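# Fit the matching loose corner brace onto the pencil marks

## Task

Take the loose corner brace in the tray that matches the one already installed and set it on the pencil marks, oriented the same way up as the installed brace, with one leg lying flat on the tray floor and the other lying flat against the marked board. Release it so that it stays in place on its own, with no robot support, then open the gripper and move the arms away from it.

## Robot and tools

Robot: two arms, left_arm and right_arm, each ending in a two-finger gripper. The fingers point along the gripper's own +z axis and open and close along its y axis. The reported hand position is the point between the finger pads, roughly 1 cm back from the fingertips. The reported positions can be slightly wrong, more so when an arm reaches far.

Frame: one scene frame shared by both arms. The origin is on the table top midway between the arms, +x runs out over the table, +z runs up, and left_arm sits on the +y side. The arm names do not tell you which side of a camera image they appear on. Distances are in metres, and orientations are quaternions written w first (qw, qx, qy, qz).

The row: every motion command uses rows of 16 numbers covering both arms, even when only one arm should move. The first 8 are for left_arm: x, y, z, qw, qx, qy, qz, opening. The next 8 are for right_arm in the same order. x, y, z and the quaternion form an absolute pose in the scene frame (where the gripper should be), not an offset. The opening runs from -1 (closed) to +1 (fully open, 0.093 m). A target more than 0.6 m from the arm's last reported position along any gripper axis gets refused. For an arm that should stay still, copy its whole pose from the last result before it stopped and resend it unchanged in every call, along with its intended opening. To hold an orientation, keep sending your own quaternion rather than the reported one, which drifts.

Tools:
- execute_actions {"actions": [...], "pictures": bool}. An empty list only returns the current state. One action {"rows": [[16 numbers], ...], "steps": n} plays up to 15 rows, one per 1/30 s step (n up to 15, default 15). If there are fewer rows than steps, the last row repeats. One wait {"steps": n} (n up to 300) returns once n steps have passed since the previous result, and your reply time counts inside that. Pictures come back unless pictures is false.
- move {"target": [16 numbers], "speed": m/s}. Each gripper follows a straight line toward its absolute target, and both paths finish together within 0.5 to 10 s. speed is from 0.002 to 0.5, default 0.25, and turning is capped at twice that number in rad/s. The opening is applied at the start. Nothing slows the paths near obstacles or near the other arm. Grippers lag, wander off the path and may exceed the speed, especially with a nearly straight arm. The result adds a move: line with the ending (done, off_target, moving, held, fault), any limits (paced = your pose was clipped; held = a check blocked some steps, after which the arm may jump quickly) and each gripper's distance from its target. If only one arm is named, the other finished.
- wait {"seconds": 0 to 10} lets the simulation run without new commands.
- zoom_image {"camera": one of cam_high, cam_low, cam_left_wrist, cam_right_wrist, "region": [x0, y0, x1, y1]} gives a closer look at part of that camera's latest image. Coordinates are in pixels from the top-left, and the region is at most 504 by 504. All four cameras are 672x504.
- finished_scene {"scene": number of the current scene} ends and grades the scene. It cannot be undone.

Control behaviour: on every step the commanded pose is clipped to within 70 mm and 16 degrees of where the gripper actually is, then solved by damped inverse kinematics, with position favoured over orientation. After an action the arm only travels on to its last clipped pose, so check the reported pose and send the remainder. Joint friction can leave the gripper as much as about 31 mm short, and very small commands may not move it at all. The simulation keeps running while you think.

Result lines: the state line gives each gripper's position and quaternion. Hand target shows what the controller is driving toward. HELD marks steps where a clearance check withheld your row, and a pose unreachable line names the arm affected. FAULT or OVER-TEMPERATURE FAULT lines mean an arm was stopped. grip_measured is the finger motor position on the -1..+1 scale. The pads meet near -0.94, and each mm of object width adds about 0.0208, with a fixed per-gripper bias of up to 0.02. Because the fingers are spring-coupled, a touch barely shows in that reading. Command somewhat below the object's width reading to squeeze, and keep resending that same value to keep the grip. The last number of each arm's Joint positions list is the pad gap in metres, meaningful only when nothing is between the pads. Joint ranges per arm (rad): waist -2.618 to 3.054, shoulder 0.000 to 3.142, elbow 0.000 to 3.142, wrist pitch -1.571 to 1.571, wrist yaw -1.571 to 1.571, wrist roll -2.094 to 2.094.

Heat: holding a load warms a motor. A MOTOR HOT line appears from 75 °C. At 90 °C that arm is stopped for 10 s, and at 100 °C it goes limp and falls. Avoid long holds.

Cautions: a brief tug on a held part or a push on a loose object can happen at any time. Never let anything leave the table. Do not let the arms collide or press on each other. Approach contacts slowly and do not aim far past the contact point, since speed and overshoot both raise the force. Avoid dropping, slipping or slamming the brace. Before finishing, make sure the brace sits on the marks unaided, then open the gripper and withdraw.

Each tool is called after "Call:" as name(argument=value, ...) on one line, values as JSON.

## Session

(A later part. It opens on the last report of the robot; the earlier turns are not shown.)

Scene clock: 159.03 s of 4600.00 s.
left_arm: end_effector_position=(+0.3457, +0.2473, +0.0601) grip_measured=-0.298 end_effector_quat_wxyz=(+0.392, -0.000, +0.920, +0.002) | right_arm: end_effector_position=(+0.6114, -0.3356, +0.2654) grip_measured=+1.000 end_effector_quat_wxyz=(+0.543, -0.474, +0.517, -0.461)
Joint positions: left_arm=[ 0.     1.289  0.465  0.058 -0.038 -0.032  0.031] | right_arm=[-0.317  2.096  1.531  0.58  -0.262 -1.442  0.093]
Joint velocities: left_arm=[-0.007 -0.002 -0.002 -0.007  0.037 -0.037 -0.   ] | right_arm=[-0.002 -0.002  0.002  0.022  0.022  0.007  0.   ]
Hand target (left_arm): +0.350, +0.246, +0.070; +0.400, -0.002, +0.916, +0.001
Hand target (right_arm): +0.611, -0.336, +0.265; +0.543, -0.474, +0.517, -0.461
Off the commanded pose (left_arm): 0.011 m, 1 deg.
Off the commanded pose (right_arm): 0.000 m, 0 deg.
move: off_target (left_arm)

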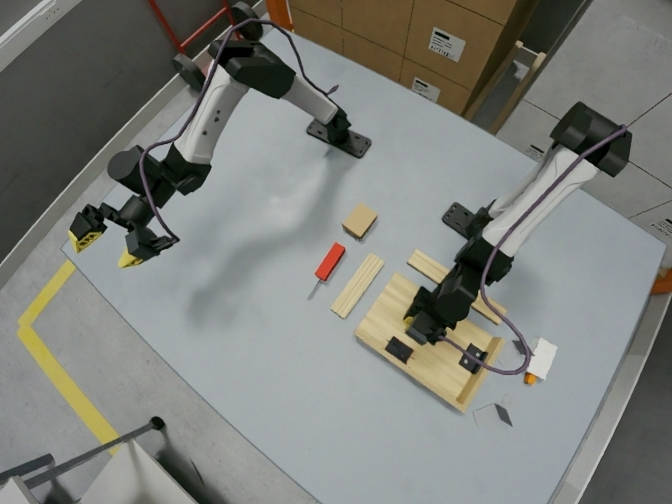

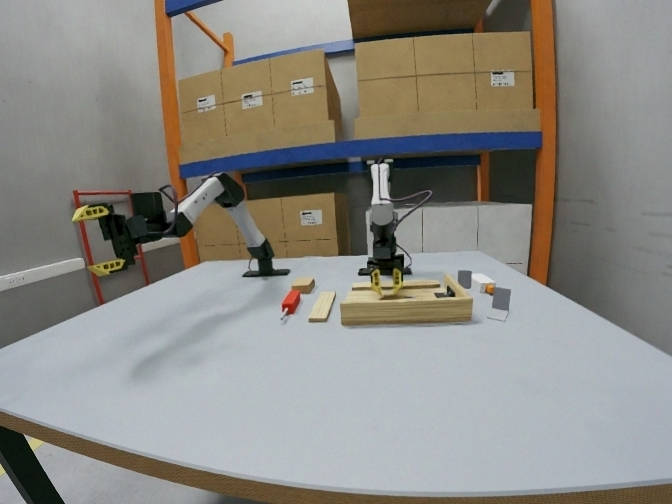

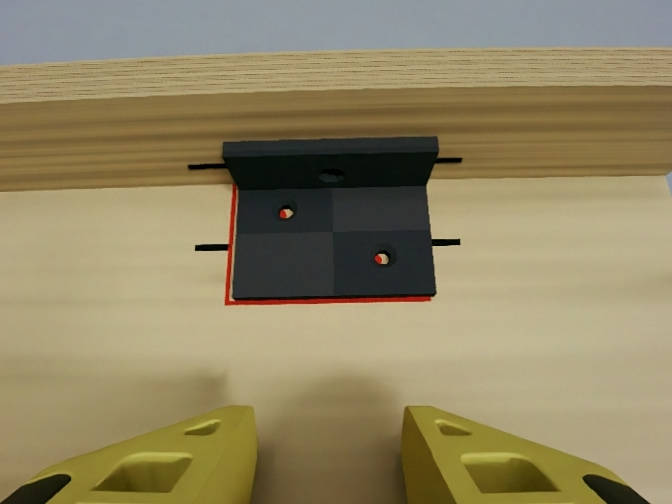

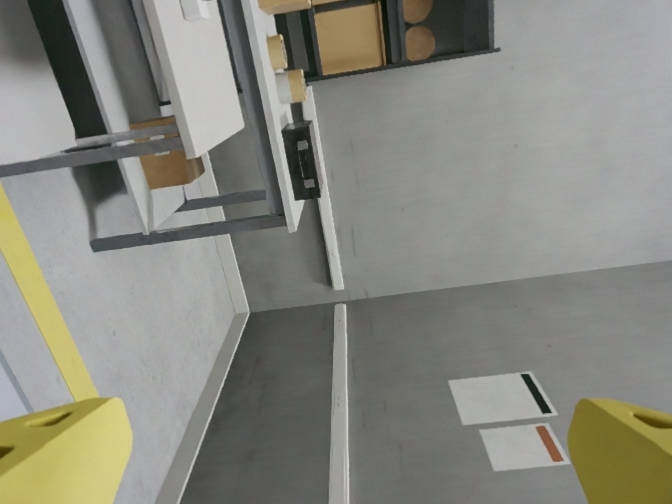

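Call:
move(target=[0.385,0.249,0.055,0.4,0,0.916,0,0.7,0.6114,-0.3356,0.2654,0.543,-0.474,0.517,-0.461,1], speed=0.06)

Call:
move(target=[0.392,0.249,0.032,0.4,0,0.916,0,0.7,0.6114,-0.3356,0.2654,0.543,-0.474,0.517,-0.461,1], speed=0.02)

Scene clock: 164.17 s of 4600.00 s.
left_arm: end_effector_position=(+0.3773, +0.2462, +0.0524) grip_measured=+0.698 end_effector_quat_wxyz=(+0.395, +0.002, +0.919, +0.000) | right_arm: end_effector_position=(+0.6114, -0.3356, +0.2654) grip_measured=+1.000 end_effector_quat_wxyz=(+0.543, -0.474, +0.517, -0.461)
Joint positions: left_arm=[ 0.005  1.456  0.546  0.15  -0.03  -0.027  0.079] | right_arm=[-0.317  2.096  1.531  0.58  -0.262 -1.442  0.093]
Joint velocities: left_arm=[-0.007 -0.017  0.002 -0.051 -0.051 -0.022  0.   ] | right_arm=[-0.002 -0.012  0.012 -0.051 -0.066  0.007  0.   ]
Hand target (left_arm): +0.385, +0.249, +0.055; +0.400, +0.000, +0.916, +0.000
Hand target (right_arm): +0.611, -0.336, +0.265; +0.543, -0.474, +0.517, -0.461
Off the commanded pose (left_arm): 0.009 m, 1 deg.
Off the commanded pose (right_arm): 0.000 m, 0 deg.
After step 90, 1.07 s passed at rest.
move: done

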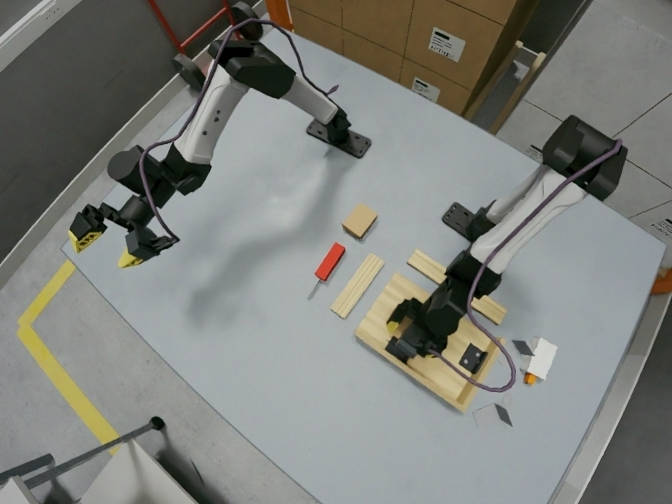

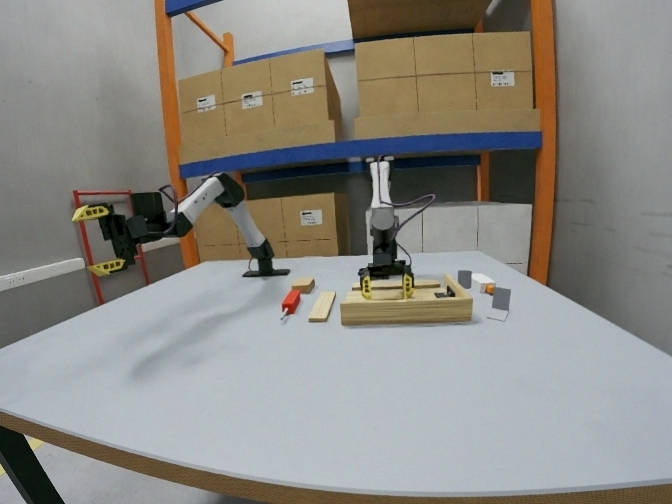

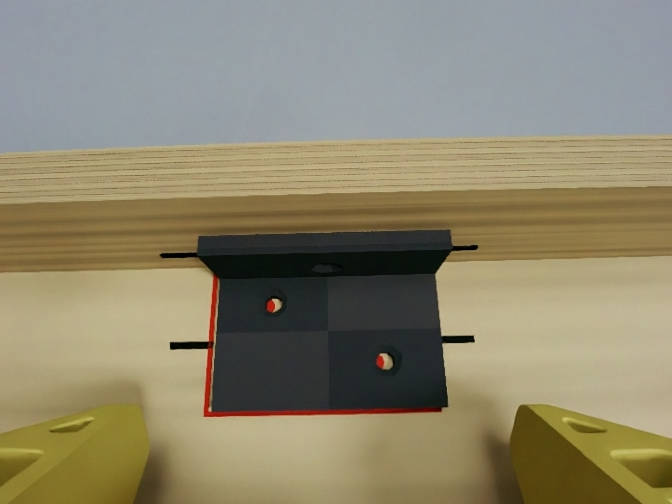

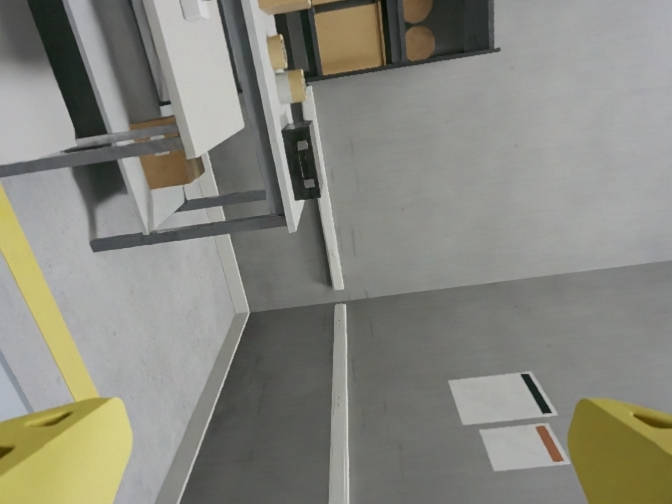

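Scene clock: 165.70 s of 4600.00 s.
left_arm: end_effector_position=(+0.3909, +0.2454, +0.0364) grip_measured=+0.698 end_effector_quat_wxyz=(+0.403, +0.002, +0.915, -0.001) | right_arm: end_effector_position=(+0.6114, -0.3356, +0.2654) grip_measured=+1.000 end_effector_quat_wxyz=(+0.543, -0.474, +0.517, -0.461)
Joint positions: left_arm=[ 0.005  1.567  0.546  0.28  -0.029 -0.026  0.079] | right_arm=[-0.317  2.096  1.531  0.58  -0.262 -1.442  0.093]
Joint velocities: left_arm=[-0.027 -0.002  0.017  0.022 -0.022  0.022  0.001] | right_arm=[-0.007  0.012  0.012 -0.022 -0.051  0.051  0.   ]
Hand target (left_arm): +0.392, +0.249, +0.032; +0.400, +0.000, +0.916, +0.000
Hand target (right_arm): +0.611, -0.336, +0.265; +0.543, -0.474, +0.517, -0.461
Off the commanded pose (left_arm): 0.006 m, 0 deg.
Off the commanded pose (right_arm): 0.000 m, 0 deg.
move: done

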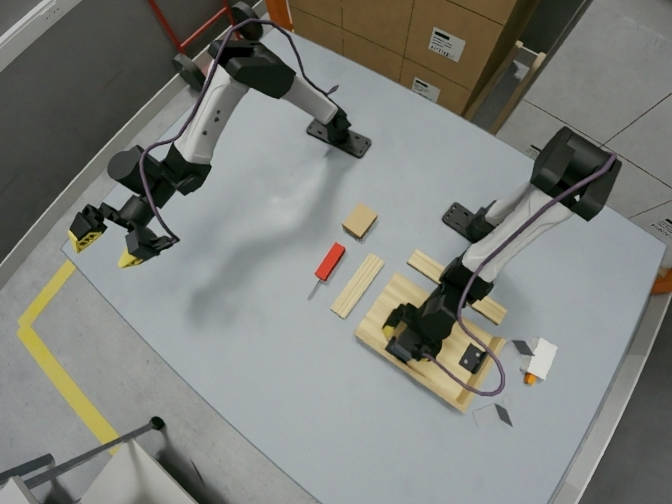

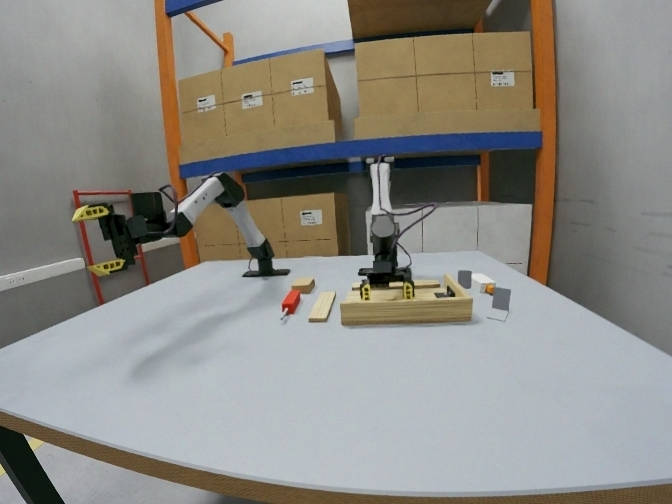

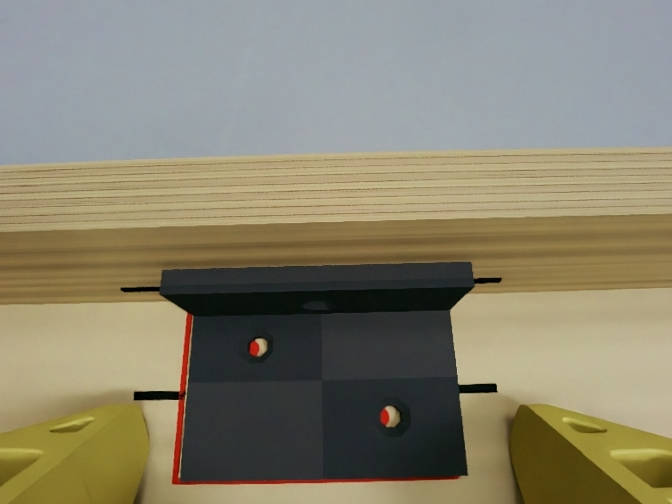

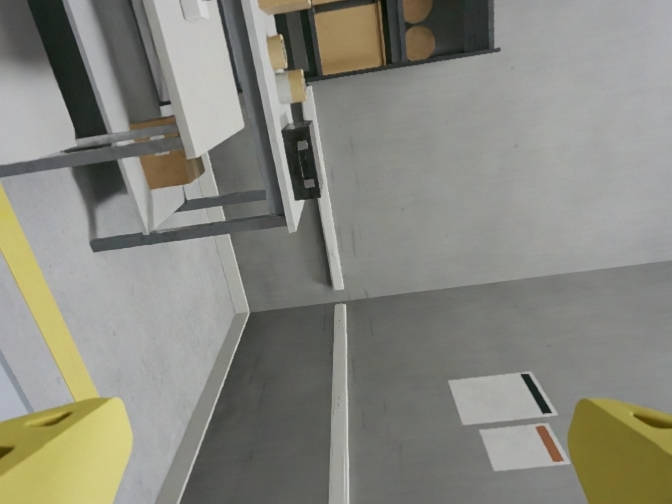

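Call:
move(target=[0.402,0.258,0.029,0.4,0,0.916,0,0.7,0.6114,-0.3356,0.2654,0.543,-0.474,0.517,-0.461,1], speed=0.015)

Scene clock: 172.50 s of 4600.00 s.
left_arm: end_effector_position=(+0.3998, +0.2515, +0.0353) grip_measured=+0.698 end_effector_quat_wxyz=(+0.410, +0.004, +0.912, -0.008) | right_arm: end_effector_position=(+0.6114, -0.3356, +0.2654) grip_measured=+1.000 end_effector_quat_wxyz=(+0.543, -0.474, +0.517, -0.461)
Joint positions: left_arm=[ 0.039  1.605  0.563  0.316  0.01  -0.006  0.079] | right_arm=[-0.317  2.096  1.531  0.58  -0.262 -1.442  0.093]
Joint velocities: left_arm=[ 0.012 -0.012 -0.002  0.066 -0.022 -0.037 -0.001] | right_arm=[-0.002  0.007  0.017  0.022  0.007 -0.022  0.   ]
Hand target (left_arm): +0.402, +0.258, +0.029; +0.400, +0.000, +0.916, +0.001
Hand target (right_arm): +0.611, -0.336, +0.265; +0.543, -0.474, +0.517, -0.461
Off the commanded pose (left_arm): 0.009 m, 2 deg.
Off the commanded pose (right_arm): 0.000 m, 0 deg.
After step 90, 2.37 s passed at rest.
move: done

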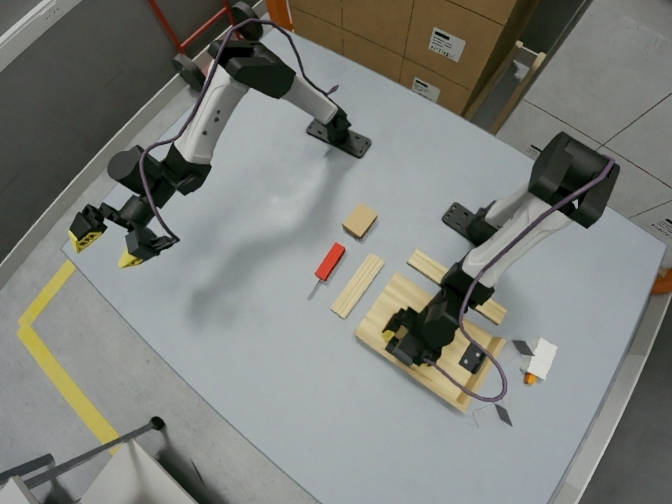

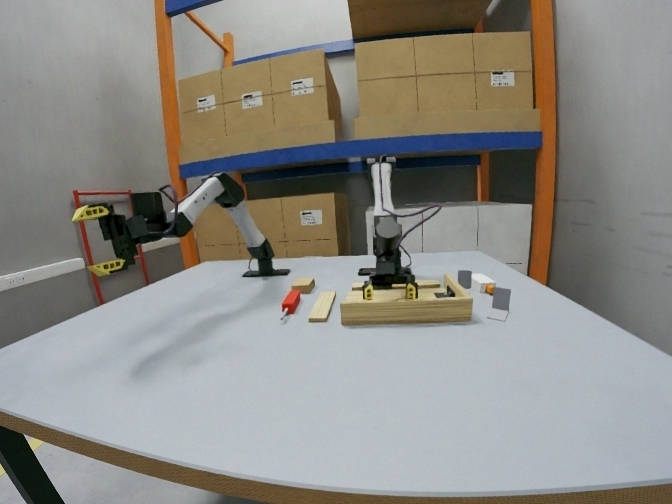

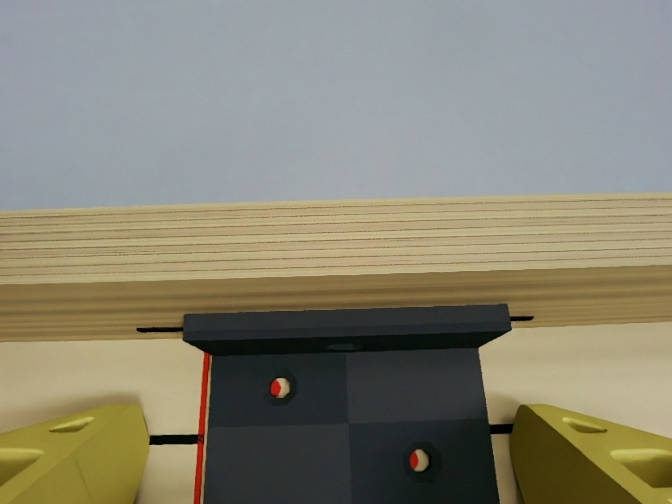

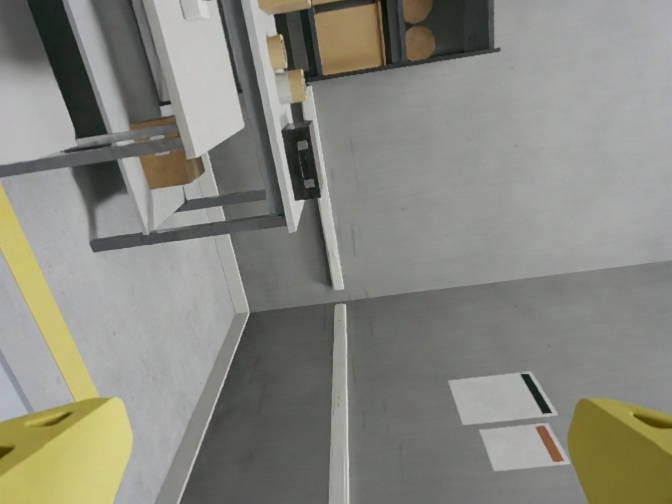

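Call:
move(target=[0.4,0.2515,0.034,0.41,0.004,0.912,-0.008,0.44,0.6114,-0.3356,0.2654,0.543,-0.474,0.517,-0.461,1], speed=0.015)

Scene clock: 179.77 s of 4600.00 s.
left_arm: end_effector_position=(+0.4001, +0.2511, +0.0357) grip_measured=+0.442 end_effector_quat_wxyz=(+0.411, +0.005, +0.912, -0.009) | right_arm: end_effector_position=(+0.6114, -0.3356, +0.2654) grip_measured=+1.000 end_effector_quat_wxyz=(+0.543, -0.474, +0.517, -0.461)
Joint positions: left_arm=[ 0.039  1.605  0.563  0.318  0.013 -0.005  0.066] | right_arm=[-0.317  2.096  1.531  0.58  -0.262 -1.442  0.093]
Joint velocities: left_arm=[-0.012 -0.017  0.002  0.022  0.022  0.007 -0.001] | right_arm=[-0.002  0.012  0.012 -0.022 -0.007 -0.081  0.   ]
Hand target (left_arm): +0.400, +0.251, +0.034; +0.410, +0.004, +0.912, -0.008
Hand target (right_arm): +0.611, -0.336, +0.265; +0.543, -0.474, +0.517, -0.461
Off the commanded pose (left_arm): 0.002 m, 0 deg.
Off the commanded pose (right_arm): 0.000 m, 0 deg.
After step 90, 3.57 s passed at rest.
move: done

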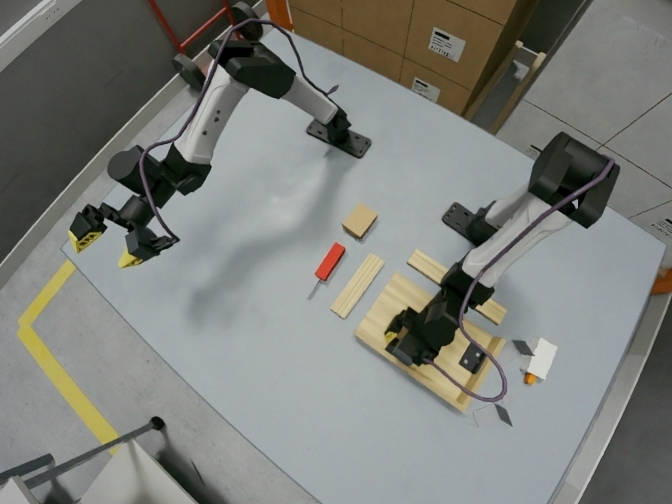

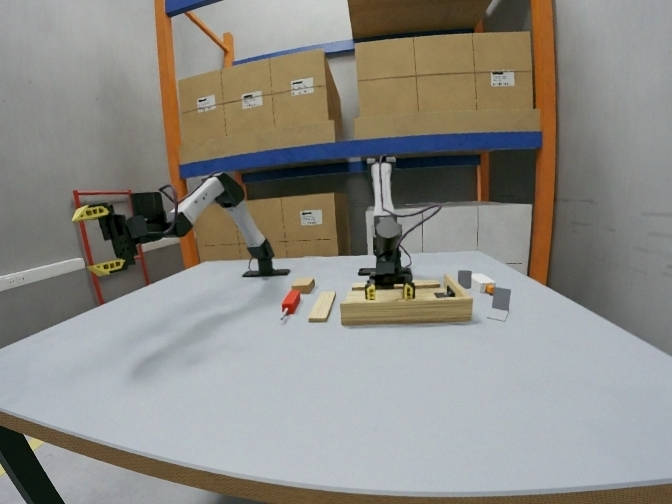

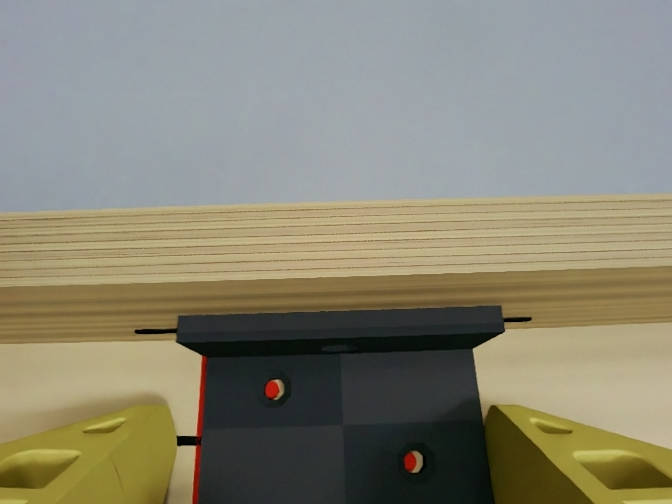

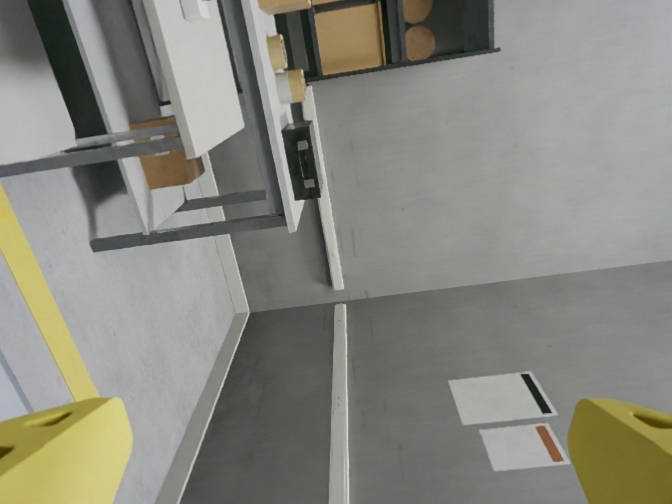

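Call:
move(target=[0.4,0.2515,0.034,0.41,0.004,0.912,-0.008,0.41,0.6114,-0.3356,0.2654,0.543,-0.474,0.517,-0.461,1])

Call:
move(target=[0.4,0.2515,0.034,0.41,0.004,0.912,-0.008,1,0.6114,-0.3356,0.2654,0.543,-0.474,0.517,-0.461,1])

Call:
move(target=[0.33,0.25,0.11,0.35,0,0.937,0,1,0.6114,-0.3356,0.2654,0.543,-0.474,0.517,-0.461,1], speed=0.15)

Call:
zoom_image(camera="cam_left_wrist", region=[200, 50, 480, 300])

Scene clock: 188.47 s of 4600.00 s.
left_arm: end_effector_position=(+0.4001, +0.2510, +0.0357) grip_measured=+0.412 end_effector_quat_wxyz=(+0.411, +0.005, +0.912, -0.009) | right_arm: end_effector_position=(+0.6114, -0.3356, +0.2654) grip_measured=+1.000 end_effector_quat_wxyz=(+0.543, -0.474, +0.517, -0.461)
Joint positions: left_arm=[ 0.039  1.605  0.563  0.318  0.013 -0.005  0.065] | right_arm=[-0.317  2.096  1.531  0.58  -0.262 -1.442  0.093]
Joint velocities: left_arm=[-0.002 -0.007  0.002 -0.037 -0.007  0.051 -0.   ] | right_arm=[-0.002  0.007 -0.002 -0.051  0.022 -0.037  0.   ]
Hand target (left_arm): +0.400, +0.252, +0.034; +0.410, +0.004, +0.912, -0.008
Hand target (right_arm): +0.611, -0.336, +0.265; +0.543, -0.474, +0.517, -0.461
Off the commanded pose (left_arm): 0.002 m, 0 deg.
Off the commanded pose (right_arm): 0.000 m, 0 deg.
After step 90, 5.00 s passed at rest.
move: done

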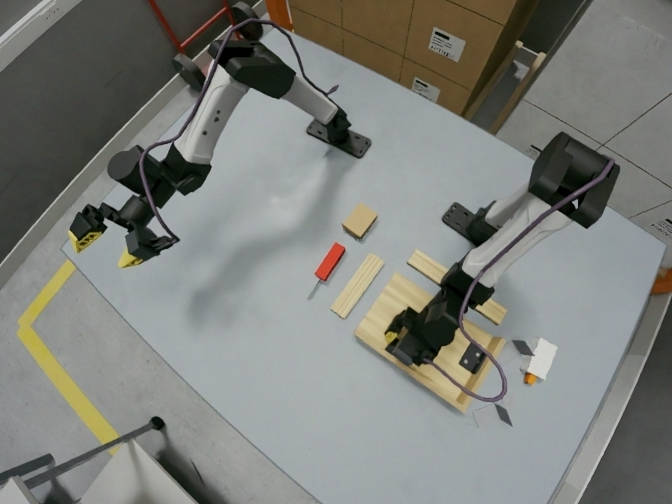

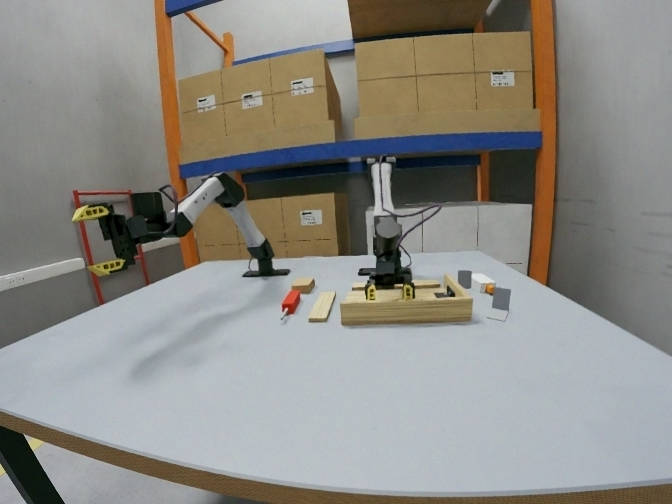

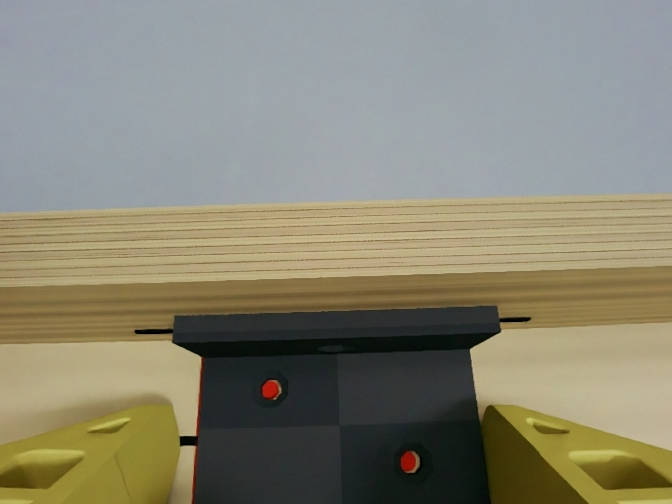

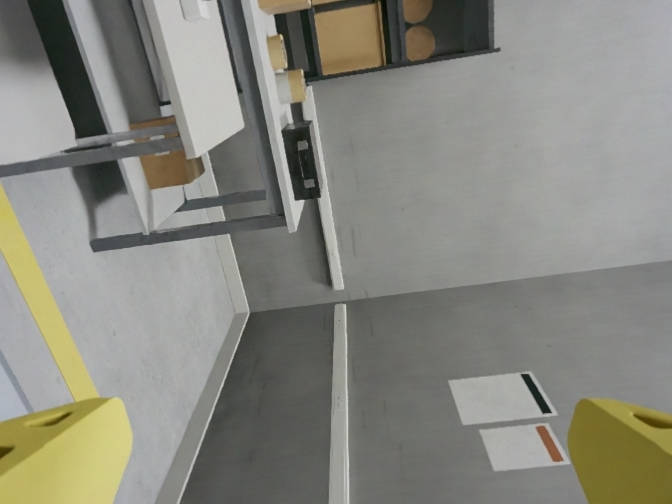

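Scene clock: 189.17 s of 4600.00 s.
left_arm: end_effector_position=(+0.4002, +0.2510, +0.0358) grip_measured=+0.992 end_effector_quat_wxyz=(+0.411, +0.005, +0.911, -0.009) | right_arm: end_effector_position=(+0.6114, -0.3356, +0.2654) grip_measured=+1.000 end_effector_quat_wxyz=(+0.543, -0.474, +0.517, -0.461)
Joint positions: left_arm=[ 0.039  1.605  0.563  0.318  0.013 -0.005  0.093] | right_arm=[-0.317  2.096  1.531  0.58  -0.262 -1.442  0.093]
Joint velocities: left_arm=[ 0.002  0.007 -0.017  0.051 -0.037 -0.022 -0.001] | right_arm=[-0.007  0.002 -0.012  0.051  0.051 -0.037  0.   ]
Hand target (left_arm): +0.400, +0.252, +0.034; +0.410, +0.004, +0.912, -0.008
Hand target (right_arm): +0.611, -0.336, +0.265; +0.543, -0.474, +0.517, -0.461
Off the commanded pose (left_arm): 0.002 m, 0 deg.
Off the commanded pose (right_arm): 0.000 m, 0 deg.
move: done

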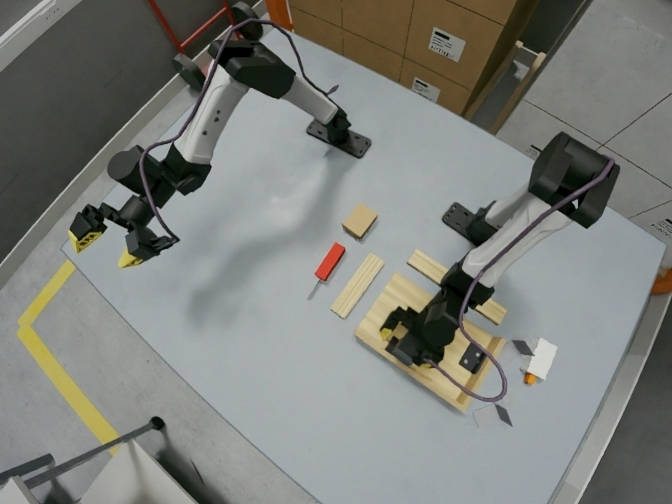

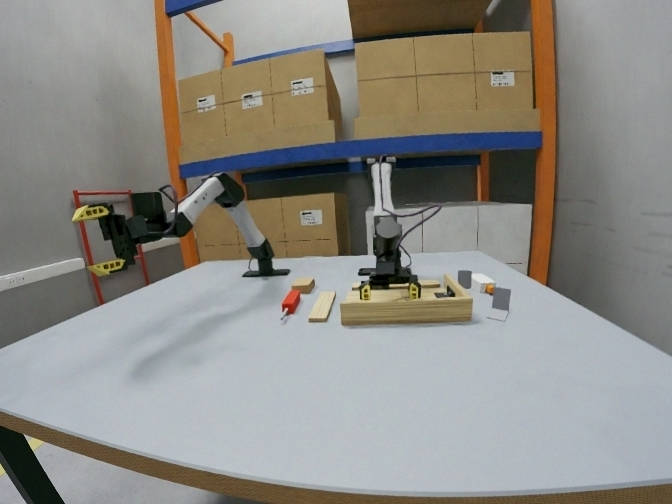

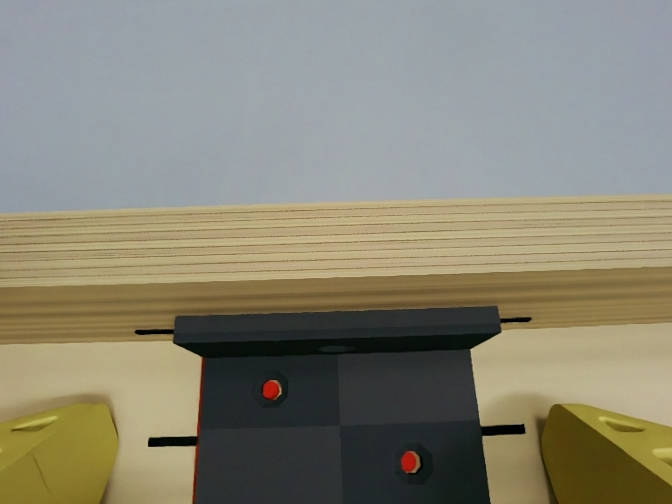

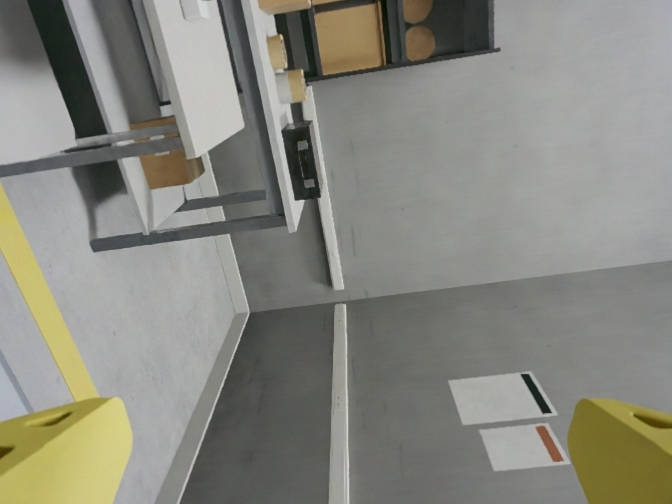

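Scene clock: 190.60 s of 4600.00 s.
left_arm: end_effector_position=(+0.3268, +0.2529, +0.1020) grip_measured=+0.992 end_effector_quat_wxyz=(+0.345, -0.003, +0.939, +0.001) | right_arm: end_effector_position=(+0.6114, -0.3356, +0.2654) grip_measured=+1.000 end_effector_quat_wxyz=(+0.543, -0.474, +0.517, -0.461)
Joint positions: left_arm=[ 0.027  1.153  0.64  -0.353 -0.017 -0.021  0.093] | right_arm=[-0.317  2.096  1.531  0.58  -0.262 -1.442  0.093]
Joint velocities: left_arm=[-0.012  0.007  0.007  0.081  0.022 -0.037  0.001] | right_arm=[-0.012 -0.002 -0.027 -0.022 -0.007 -0.066  0.   ]
Hand target (left_arm): +0.329, +0.250, +0.110; +0.350, -0.001, +0.937, +0.000
Hand target (right_arm): +0.611, -0.336, +0.265; +0.543, -0.474, +0.517, -0.461
Off the commanded pose (left_arm): 0.009 m, 1 deg.
Off the commanded pose (right_arm): 0.000 m, 0 deg.
move: done

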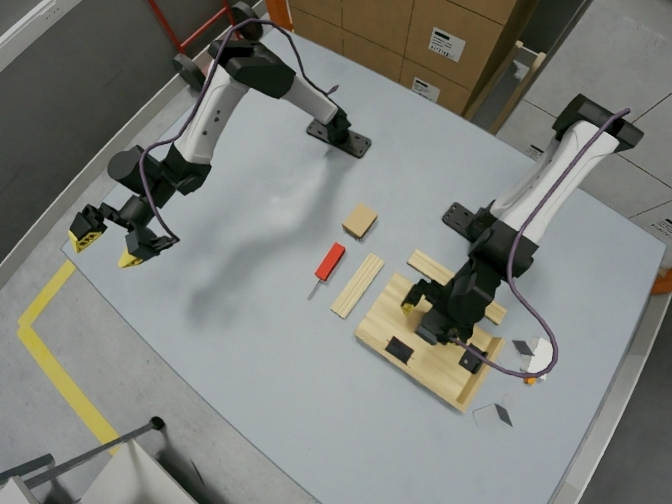

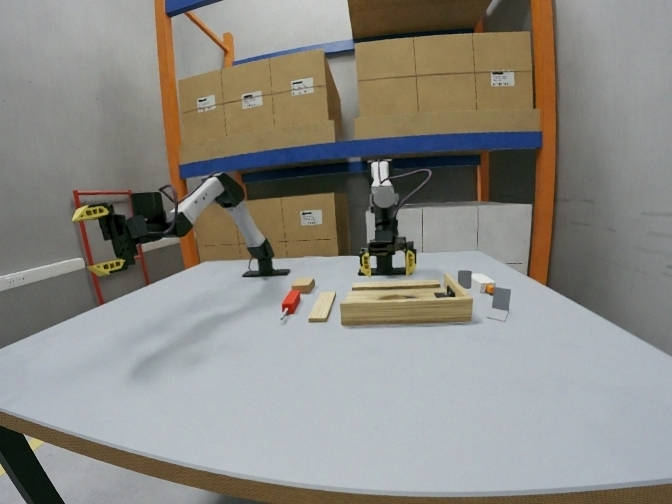

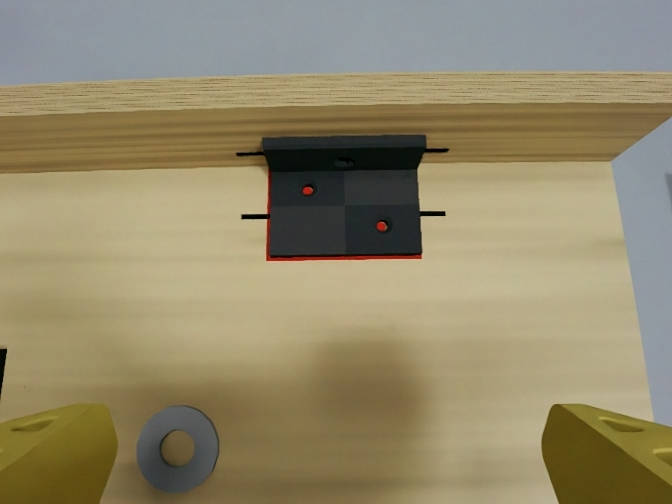

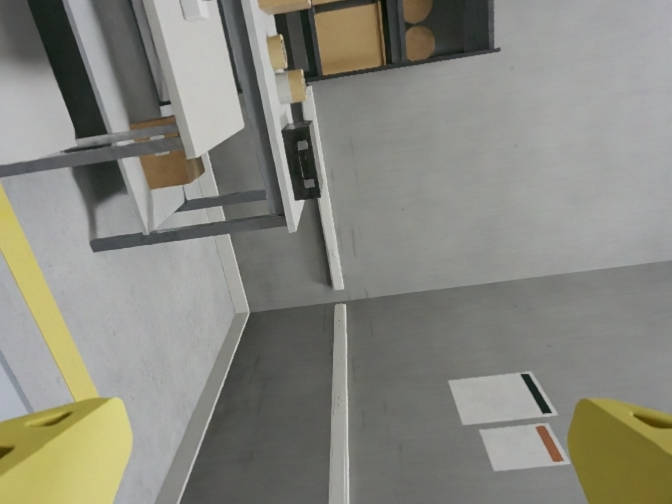

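Region (200, 50, 480, 300) of cam_left_wrist's 672x504 image, scaled by 1.800, with more detail than that image has; it fills the top 450 rows of this view, and the rest is white.

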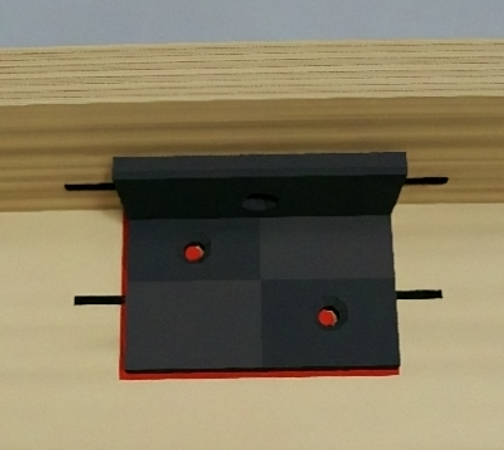

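Call:
move(target=[0.22,0.25,0.2,0.3,0,0.954,0,1,0.6114,-0.3356,0.2654,0.543,-0.474,0.517,-0.461,1])

Call:
finished_scene(scene=1)

Scene clock: 195.97 s of 4600.00 s.
left_arm: end_effector_position=(+0.2204, +0.2518, +0.1924) grip_measured=+0.992 end_effector_quat_wxyz=(+0.294, -0.002, +0.956, +0.000) | right_arm: end_effector_position=(+0.6114, -0.3356, +0.2654) grip_measured=+1.000 end_effector_quat_wxyz=(+0.543, -0.474, +0.517, -0.461)
Joint positions: left_arm=[ 0.001  0.795  0.924 -1.104 -0.028 -0.044  0.093] | right_arm=[-0.317  2.096  1.531  0.58  -0.262 -1.442  0.093]
Joint velocities: left_arm=[-0.002  0.002  0.002 -0.022 -0.007  0.022  0.   ] | right_arm=[-0.042 -0.012 -0.007  0.007 -0.022 -0.022  0.   ]
Hand target (left_arm): +0.218, +0.251, +0.199; +0.300, -0.001, +0.954, +0.000
Hand target (right_arm): +0.611, -0.336, +0.265; +0.543, -0.474, +0.517, -0.461
Off the commanded pose (left_arm): 0.008 m, 1 deg.
Off the commanded pose (right_arm): 0.000 m, 0 deg.
After step 90, 1.00 s passed at rest.
move: done

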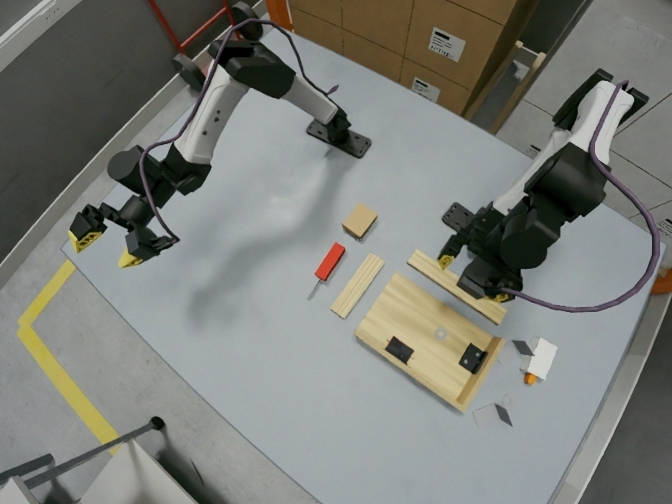

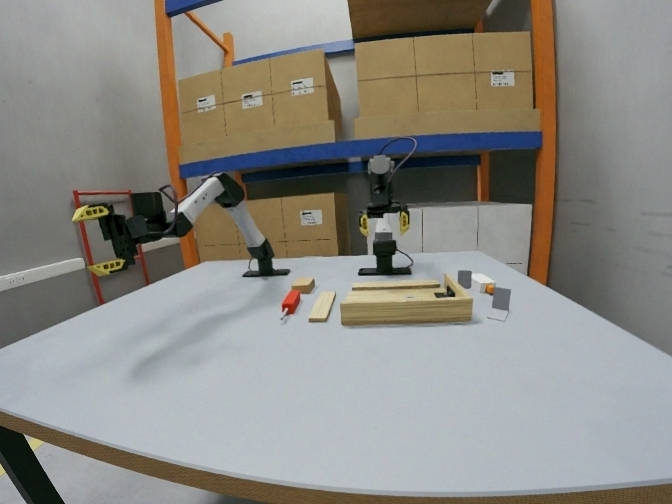

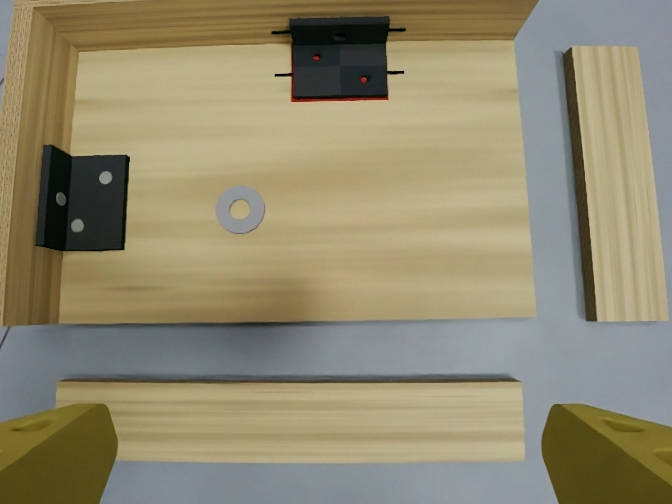

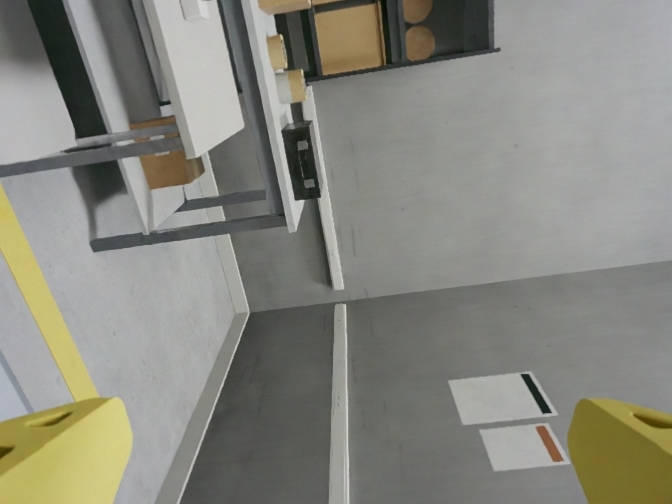

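The scene is finished: the task was done.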